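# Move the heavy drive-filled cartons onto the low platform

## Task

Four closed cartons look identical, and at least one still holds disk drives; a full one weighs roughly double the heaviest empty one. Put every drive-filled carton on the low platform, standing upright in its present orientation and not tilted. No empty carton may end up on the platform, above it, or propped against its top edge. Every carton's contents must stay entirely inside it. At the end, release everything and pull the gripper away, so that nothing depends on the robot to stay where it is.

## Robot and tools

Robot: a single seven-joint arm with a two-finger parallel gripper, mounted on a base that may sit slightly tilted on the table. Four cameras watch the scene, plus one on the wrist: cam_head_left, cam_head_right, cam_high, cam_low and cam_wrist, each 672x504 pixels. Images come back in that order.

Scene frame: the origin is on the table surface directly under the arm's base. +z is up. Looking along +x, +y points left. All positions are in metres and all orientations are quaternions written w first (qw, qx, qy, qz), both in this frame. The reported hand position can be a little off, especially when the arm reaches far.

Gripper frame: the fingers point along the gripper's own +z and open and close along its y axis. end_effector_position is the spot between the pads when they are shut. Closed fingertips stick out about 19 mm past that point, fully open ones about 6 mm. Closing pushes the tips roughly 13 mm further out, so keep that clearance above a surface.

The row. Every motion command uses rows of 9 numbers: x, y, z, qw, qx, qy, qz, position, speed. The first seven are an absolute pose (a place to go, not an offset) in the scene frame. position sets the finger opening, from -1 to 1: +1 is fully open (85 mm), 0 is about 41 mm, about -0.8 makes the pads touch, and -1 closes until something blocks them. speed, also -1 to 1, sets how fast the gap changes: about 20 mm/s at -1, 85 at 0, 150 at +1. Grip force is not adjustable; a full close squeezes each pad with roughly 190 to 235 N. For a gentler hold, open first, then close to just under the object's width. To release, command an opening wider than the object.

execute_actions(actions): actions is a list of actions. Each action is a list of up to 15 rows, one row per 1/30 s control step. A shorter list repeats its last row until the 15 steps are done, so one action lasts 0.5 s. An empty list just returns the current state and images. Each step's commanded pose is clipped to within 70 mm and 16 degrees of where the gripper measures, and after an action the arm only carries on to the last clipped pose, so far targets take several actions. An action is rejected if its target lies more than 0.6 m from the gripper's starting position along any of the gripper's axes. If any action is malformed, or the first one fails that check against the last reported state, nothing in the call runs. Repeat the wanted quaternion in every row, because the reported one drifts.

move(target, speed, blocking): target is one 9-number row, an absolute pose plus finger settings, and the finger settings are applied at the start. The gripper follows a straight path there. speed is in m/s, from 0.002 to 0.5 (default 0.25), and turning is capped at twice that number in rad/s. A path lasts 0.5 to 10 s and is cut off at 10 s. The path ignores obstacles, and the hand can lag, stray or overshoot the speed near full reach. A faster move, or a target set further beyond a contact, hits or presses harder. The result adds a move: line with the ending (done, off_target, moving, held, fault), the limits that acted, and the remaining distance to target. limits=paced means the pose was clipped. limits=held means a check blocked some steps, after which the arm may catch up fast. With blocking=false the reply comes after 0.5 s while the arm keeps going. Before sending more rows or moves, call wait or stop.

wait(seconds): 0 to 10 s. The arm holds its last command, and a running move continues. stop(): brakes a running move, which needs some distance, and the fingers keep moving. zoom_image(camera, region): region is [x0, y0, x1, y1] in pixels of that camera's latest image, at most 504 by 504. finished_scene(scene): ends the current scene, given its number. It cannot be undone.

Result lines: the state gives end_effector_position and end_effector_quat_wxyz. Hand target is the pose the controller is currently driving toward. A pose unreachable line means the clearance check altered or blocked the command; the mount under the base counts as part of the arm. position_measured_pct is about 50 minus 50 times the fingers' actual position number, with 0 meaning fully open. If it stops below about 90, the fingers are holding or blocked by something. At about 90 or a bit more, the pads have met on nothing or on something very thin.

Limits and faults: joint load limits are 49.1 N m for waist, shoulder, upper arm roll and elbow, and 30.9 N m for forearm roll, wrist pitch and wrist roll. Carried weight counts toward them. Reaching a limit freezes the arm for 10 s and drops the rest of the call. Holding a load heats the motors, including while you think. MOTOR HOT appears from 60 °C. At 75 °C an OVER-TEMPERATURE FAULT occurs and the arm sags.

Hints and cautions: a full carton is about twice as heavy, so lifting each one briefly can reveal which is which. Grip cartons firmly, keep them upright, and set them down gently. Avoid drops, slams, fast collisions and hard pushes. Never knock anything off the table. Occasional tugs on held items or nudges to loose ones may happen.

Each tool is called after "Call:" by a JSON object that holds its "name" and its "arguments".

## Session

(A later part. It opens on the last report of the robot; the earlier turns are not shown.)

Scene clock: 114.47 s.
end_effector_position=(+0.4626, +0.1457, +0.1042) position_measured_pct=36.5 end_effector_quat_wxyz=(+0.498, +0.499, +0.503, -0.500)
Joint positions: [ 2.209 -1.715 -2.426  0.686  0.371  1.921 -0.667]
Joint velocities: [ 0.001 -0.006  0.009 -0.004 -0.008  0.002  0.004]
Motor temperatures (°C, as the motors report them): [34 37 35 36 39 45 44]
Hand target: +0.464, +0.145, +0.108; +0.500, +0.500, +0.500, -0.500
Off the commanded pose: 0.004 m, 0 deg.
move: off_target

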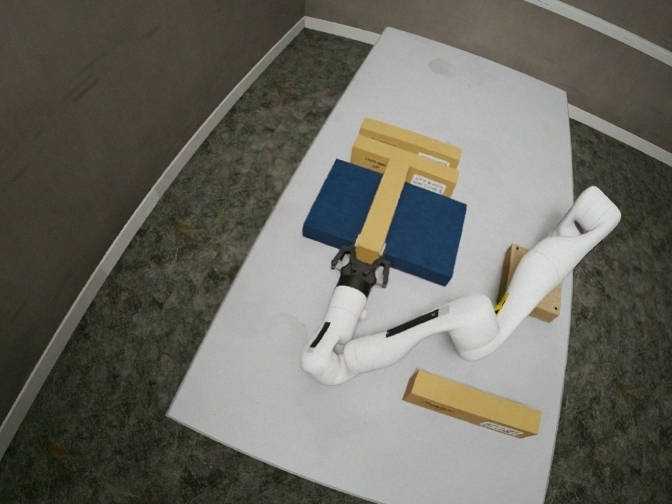

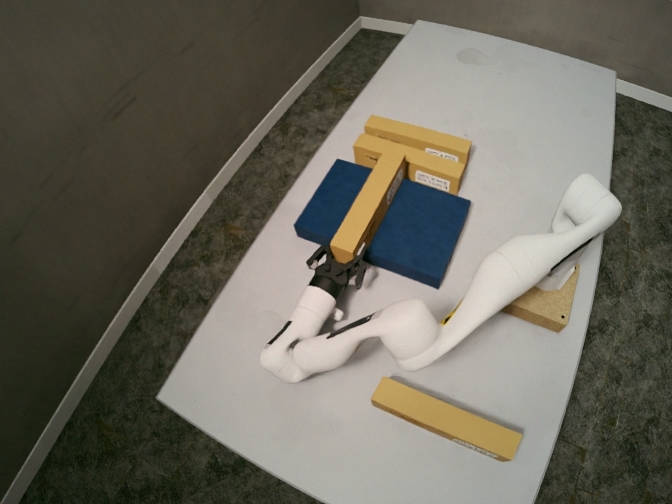

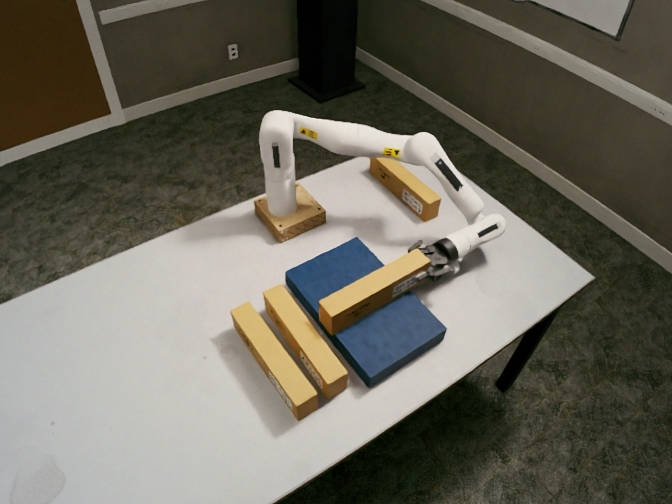

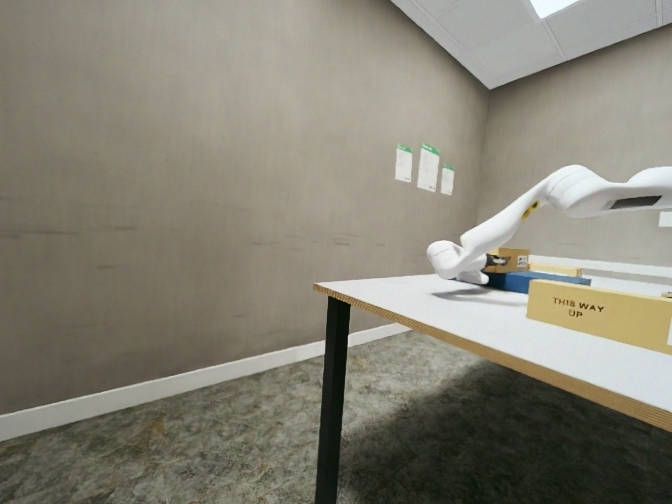

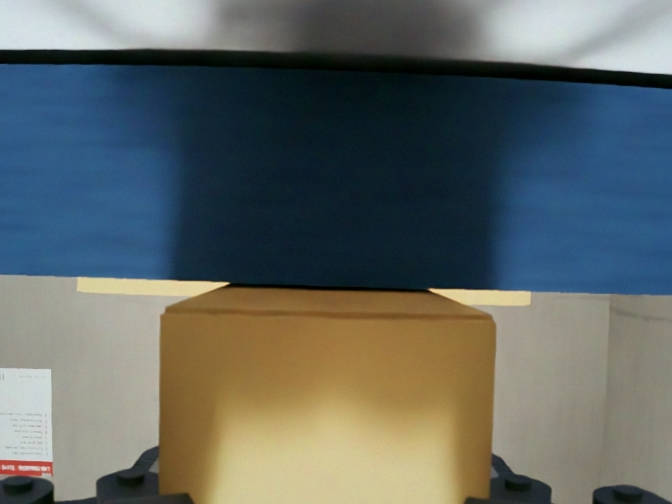

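Release, back out, go above its centre (y≈0.03).

Call:
{"name": "move", "arguments": {"target": [0.463,0.145,0.104,0.5,0.5,0.5,-0.5,0.8,0]}}

Call:
{"name": "move", "arguments": {"target": [0.463,0.215,0.104,0.5,0.5,0.5,-0.5,0.8,0], "speed": 0.06}}

Call:
{"name": "move", "arguments": {"target": [0.463,0.215,0.24,0.5,0.5,0.5,-0.5,0.8,0], "speed": 0.15}}

Call:
{"name": "move", "arguments": {"target": [0.463,0.03,0.24,0,0.7071,0.7071,0,0.6,0], "speed": 0.25}}

Call:
{"name": "move", "arguments": {"target": [0.463,0.03,0.17,0,0.7071,0.7071,0,0.6,0], "speed": 0.15}}

Scene clock: 115.37 s.
end_effector_position=(+0.4630, +0.1450, +0.1040) position_measured_pct=9.9 end_effector_quat_wxyz=(+0.500, +0.500, +0.500, -0.500)
Joint positions: [ 2.212 -1.719 -2.423  0.68   0.371  1.925 -0.67 ]
Joint velocities: [ 0.    -0.     0.     0.    -0.001  0.     0.001]
Motor temperatures (°C, as the motors report them): [34 37 35 36 39 45 44]
Hand target: +0.463, +0.145, +0.104; +0.500, +0.500, +0.500, -0.500
Off the commanded pose: 0.000 m, 0 deg.
move: done

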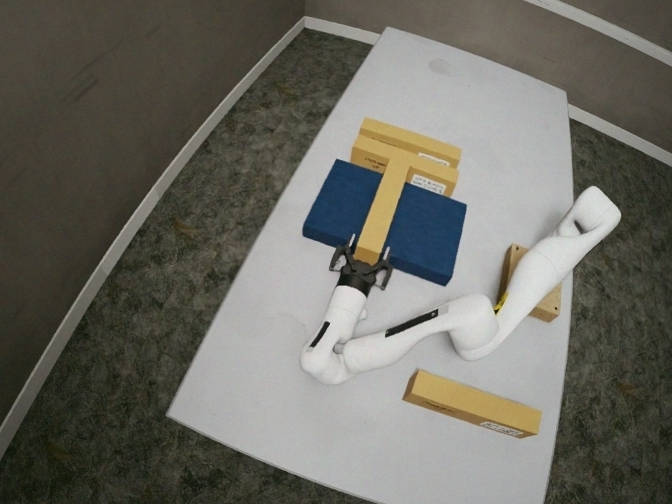

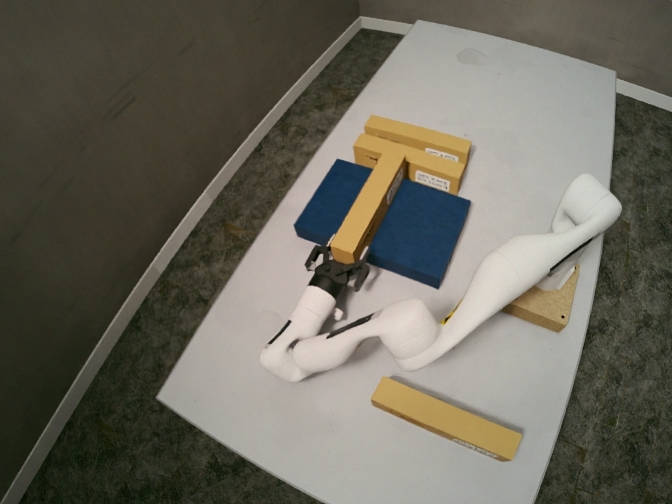

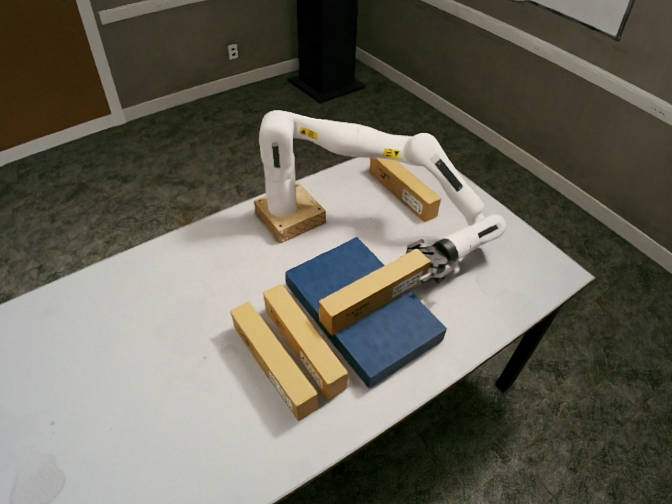

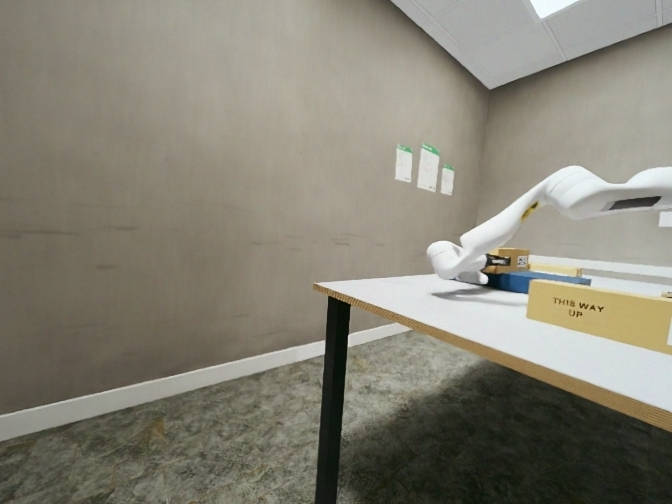

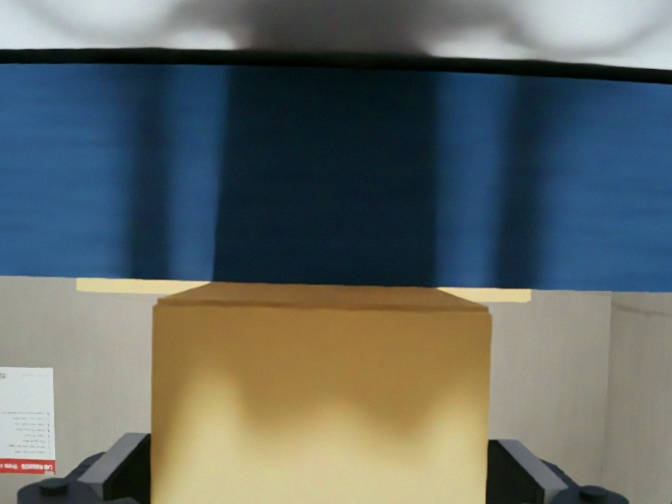

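Scene clock: 116.83 s.
end_effector_position=(+0.4625, +0.2143, +0.1042) position_measured_pct=9.9 end_effector_quat_wxyz=(+0.507, +0.492, +0.525, -0.475)
Joint positions: [ 2.193 -1.818 -2.186  0.356  0.183  2.098 -0.537]
Joint velocities: [-0.013 -0.041  0.255 -0.019 -0.225  0.001  0.062]
Motor temperatures (°C, as the motors report them): [34 37 35 36 39 45 44]
Hand target: +0.462, +0.214, +0.104; +0.508, +0.491, +0.525, -0.475
Off the commanded pose: 0.001 m, 4 deg.
joint sent to its limit — the command would take joint 6 (wrist pitch) past its upper limit, so that joint was sent only as far as its limit.
move: off_target

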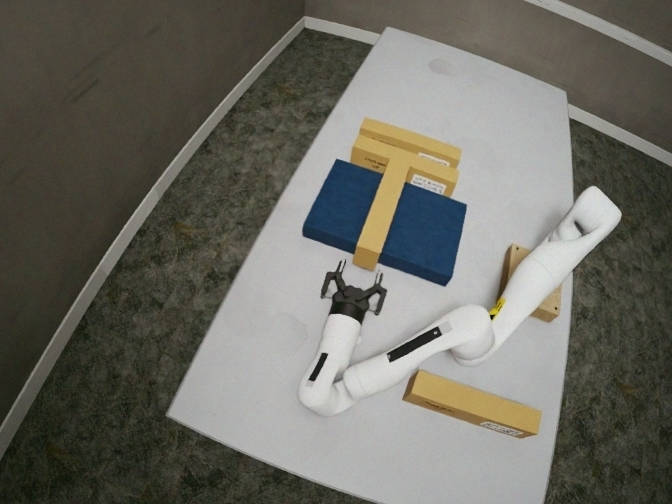

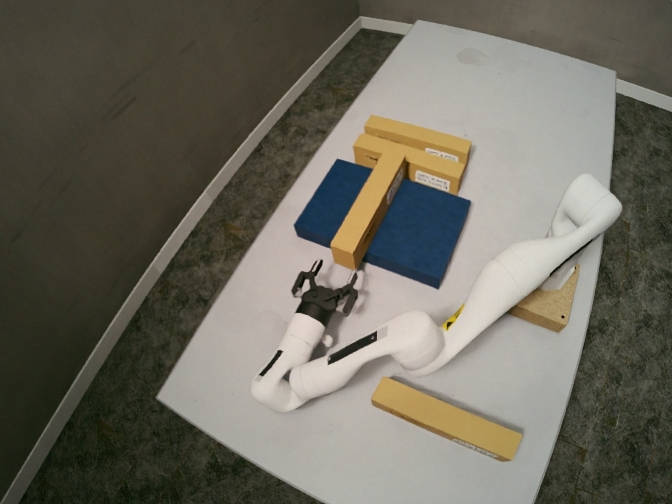

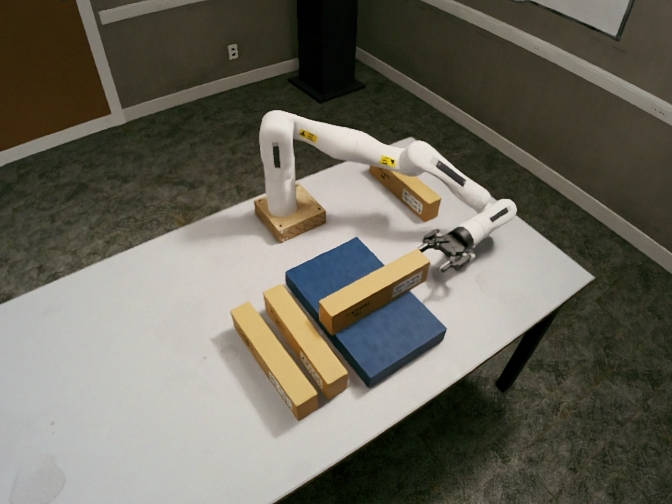

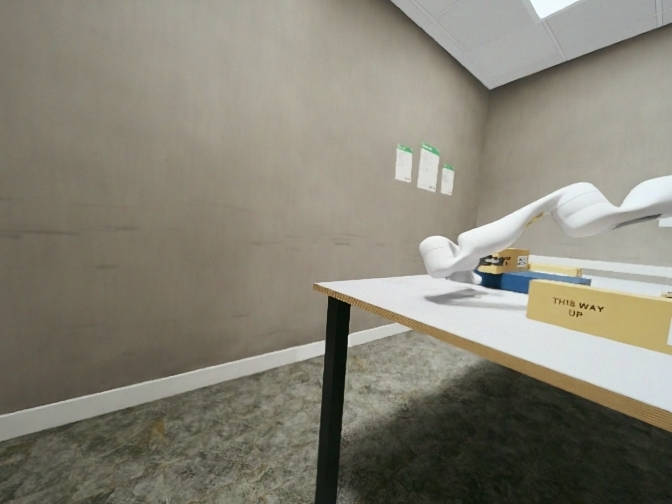

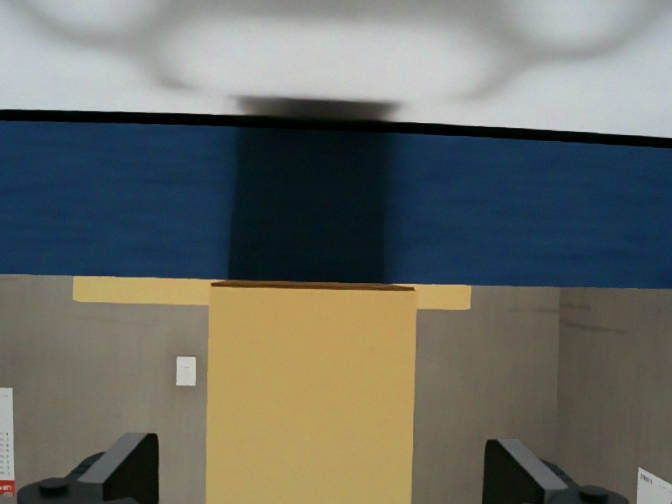

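Scene clock: 118.07 s.
end_effector_position=(+0.4634, +0.2150, +0.2400) position_measured_pct=9.9 end_effector_quat_wxyz=(+0.501, +0.499, +0.501, -0.499)
Joint positions: [ 2.143 -1.629 -2.041  0.531  0.213  2.098 -0.329]
Joint velocities: [-0.008 -0.037  0.176 -0.017 -0.142  0.001  0.063]
Motor temperatures (°C, as the motors report them): [34 37 35 36 39 45 44]
Hand target: +0.463, +0.215, +0.240; +0.501, +0.499, +0.501, -0.499
Off the commanded pose: 0.000 m, 0 deg.
joint sent to its limit — the command would take joint 6 (wrist pitch) past its upper limit, so that joint was sent only as far as its limit.
move: done

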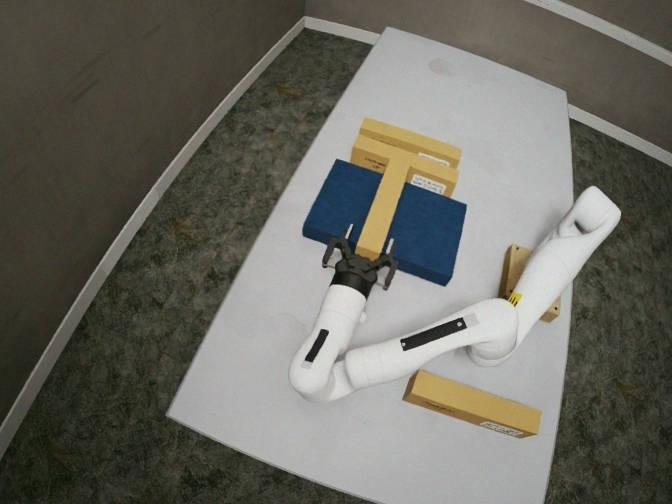

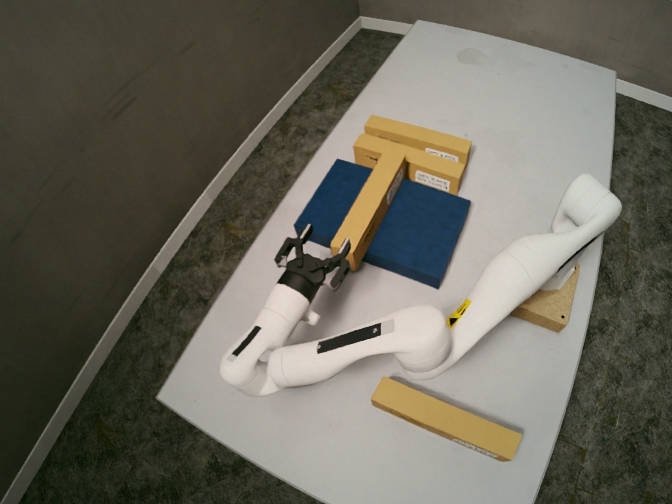

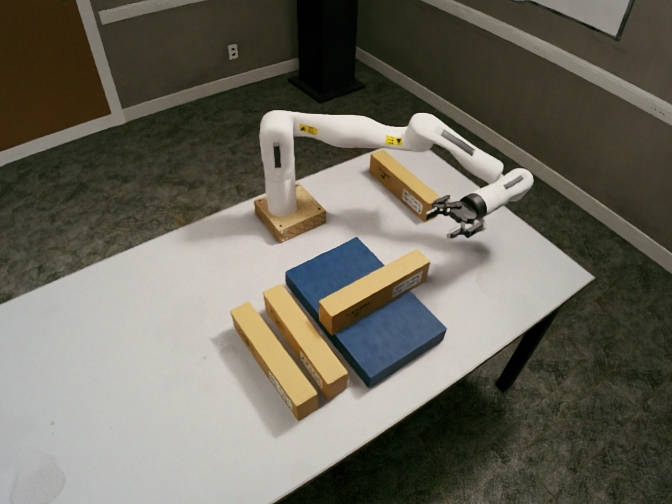

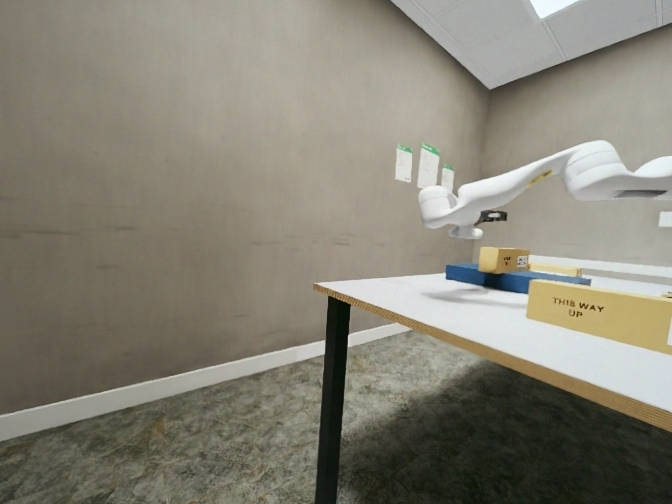

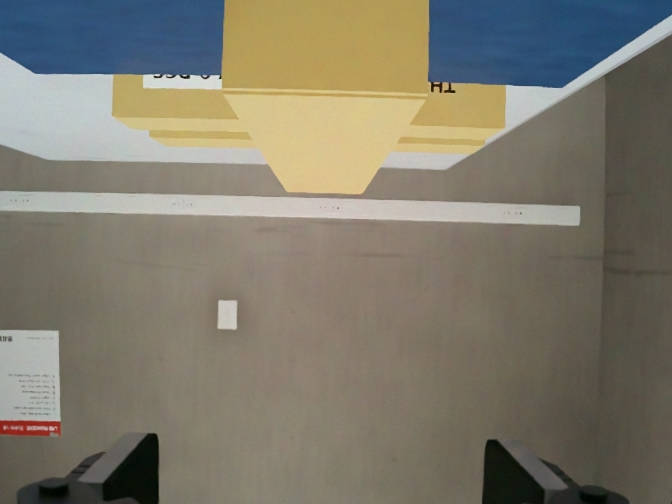

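Scene clock: 121.77 s.
end_effector_position=(+0.4642, +0.0306, +0.2411) position_measured_pct=19.8 end_effector_quat_wxyz=(+0.001, +0.709, +0.706, +0.000)
Joint positions: [ 2.642 -0.609 -2.376  1.608 -0.458  1.112  0.332]
Joint velocities: [ 0.003  0.     0.001 -0.    -0.002  0.     0.002]
Motor temperatures (°C, as the motors report them): [34 37 35 36 39 45 44]
Hand target: +0.464, +0.030, +0.241; +0.001, +0.709, +0.706, +0.000
Off the commanded pose: 0.002 m, 0 deg.
move: done

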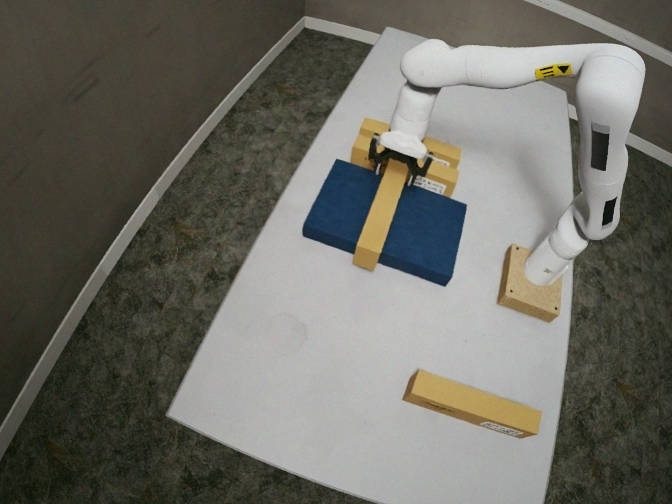

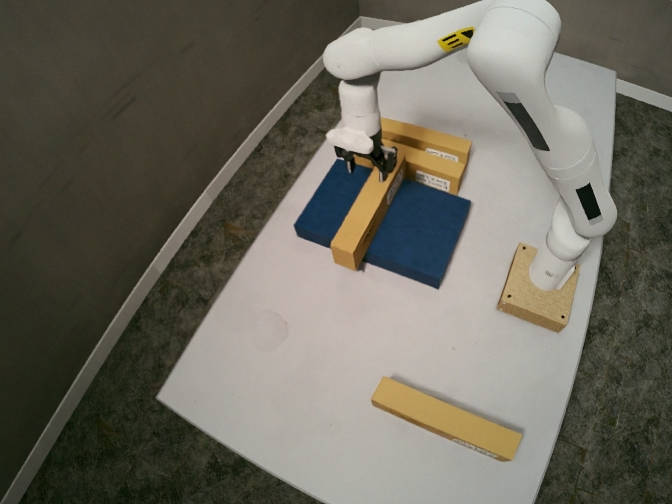

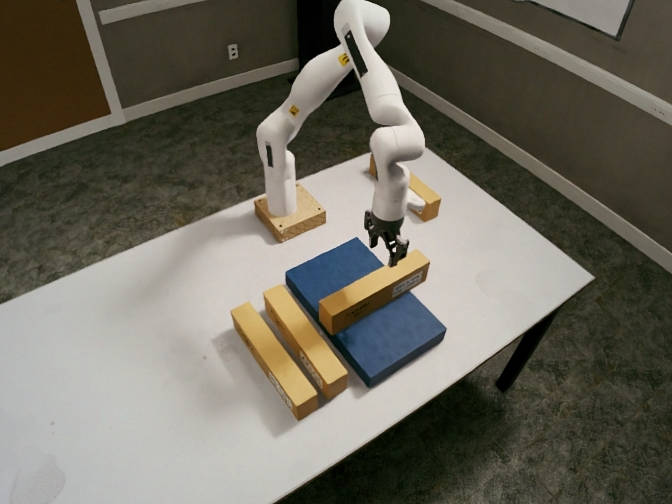

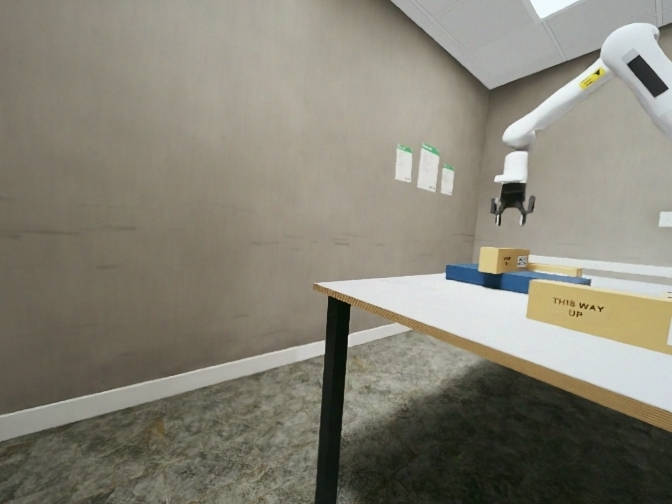

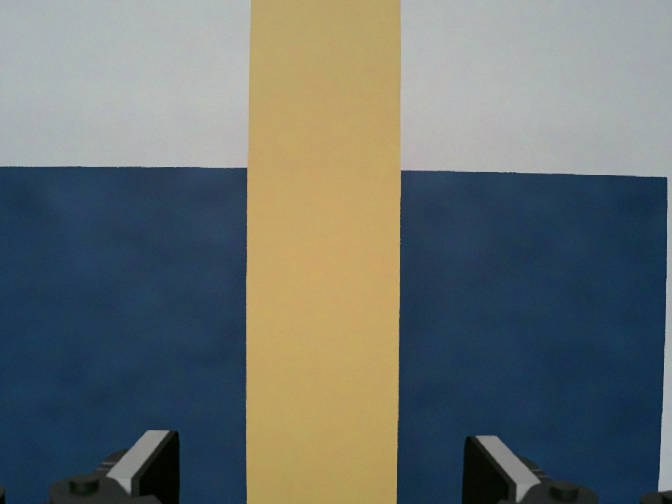

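Scene clock: 122.60 s.
end_effector_position=(+0.4629, +0.0300, +0.1701) position_measured_pct=19.8 end_effector_quat_wxyz=(+0.000, +0.707, +0.707, +0.000)
Joint positions: [ 2.681 -0.702 -2.44   1.707 -0.544  0.937  0.409]
Joint velocities: [ 0.002 -0.004  0.     0.     0.    -0.001  0.   ]
Motor temperatures (°C, as the motors report them): [34 37 35 36 39 45 44]
Hand target: +0.463, +0.030, +0.170; +0.000, +0.707, +0.707, -0.000
Off the commanded pose: 0.000 m, 0 deg.
move: done

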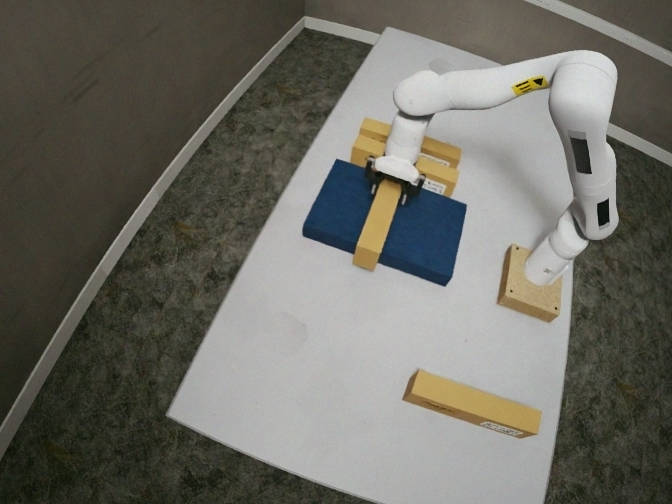

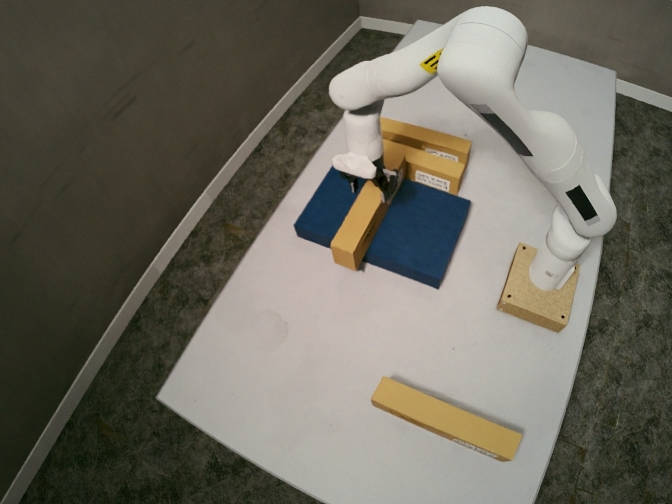

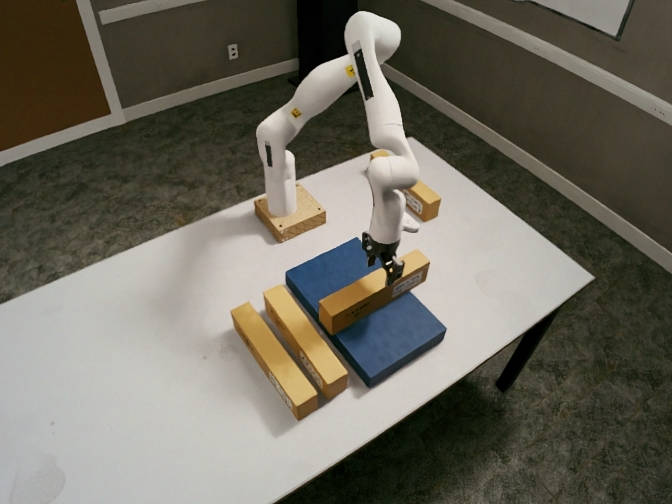

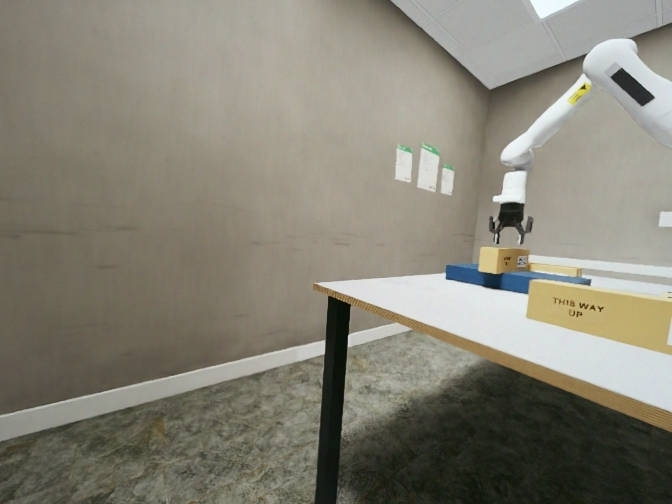

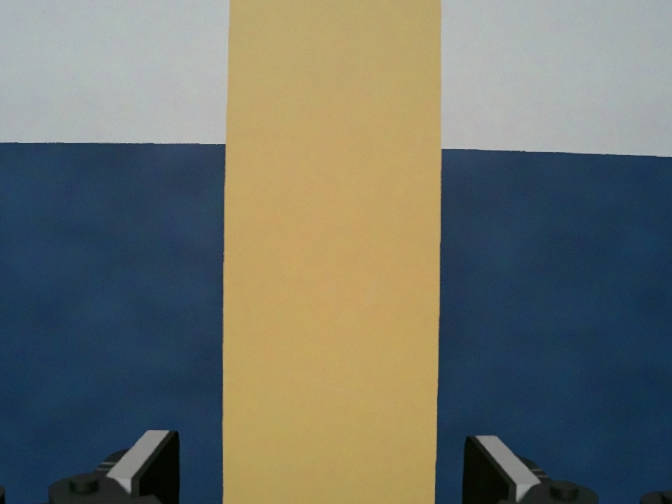

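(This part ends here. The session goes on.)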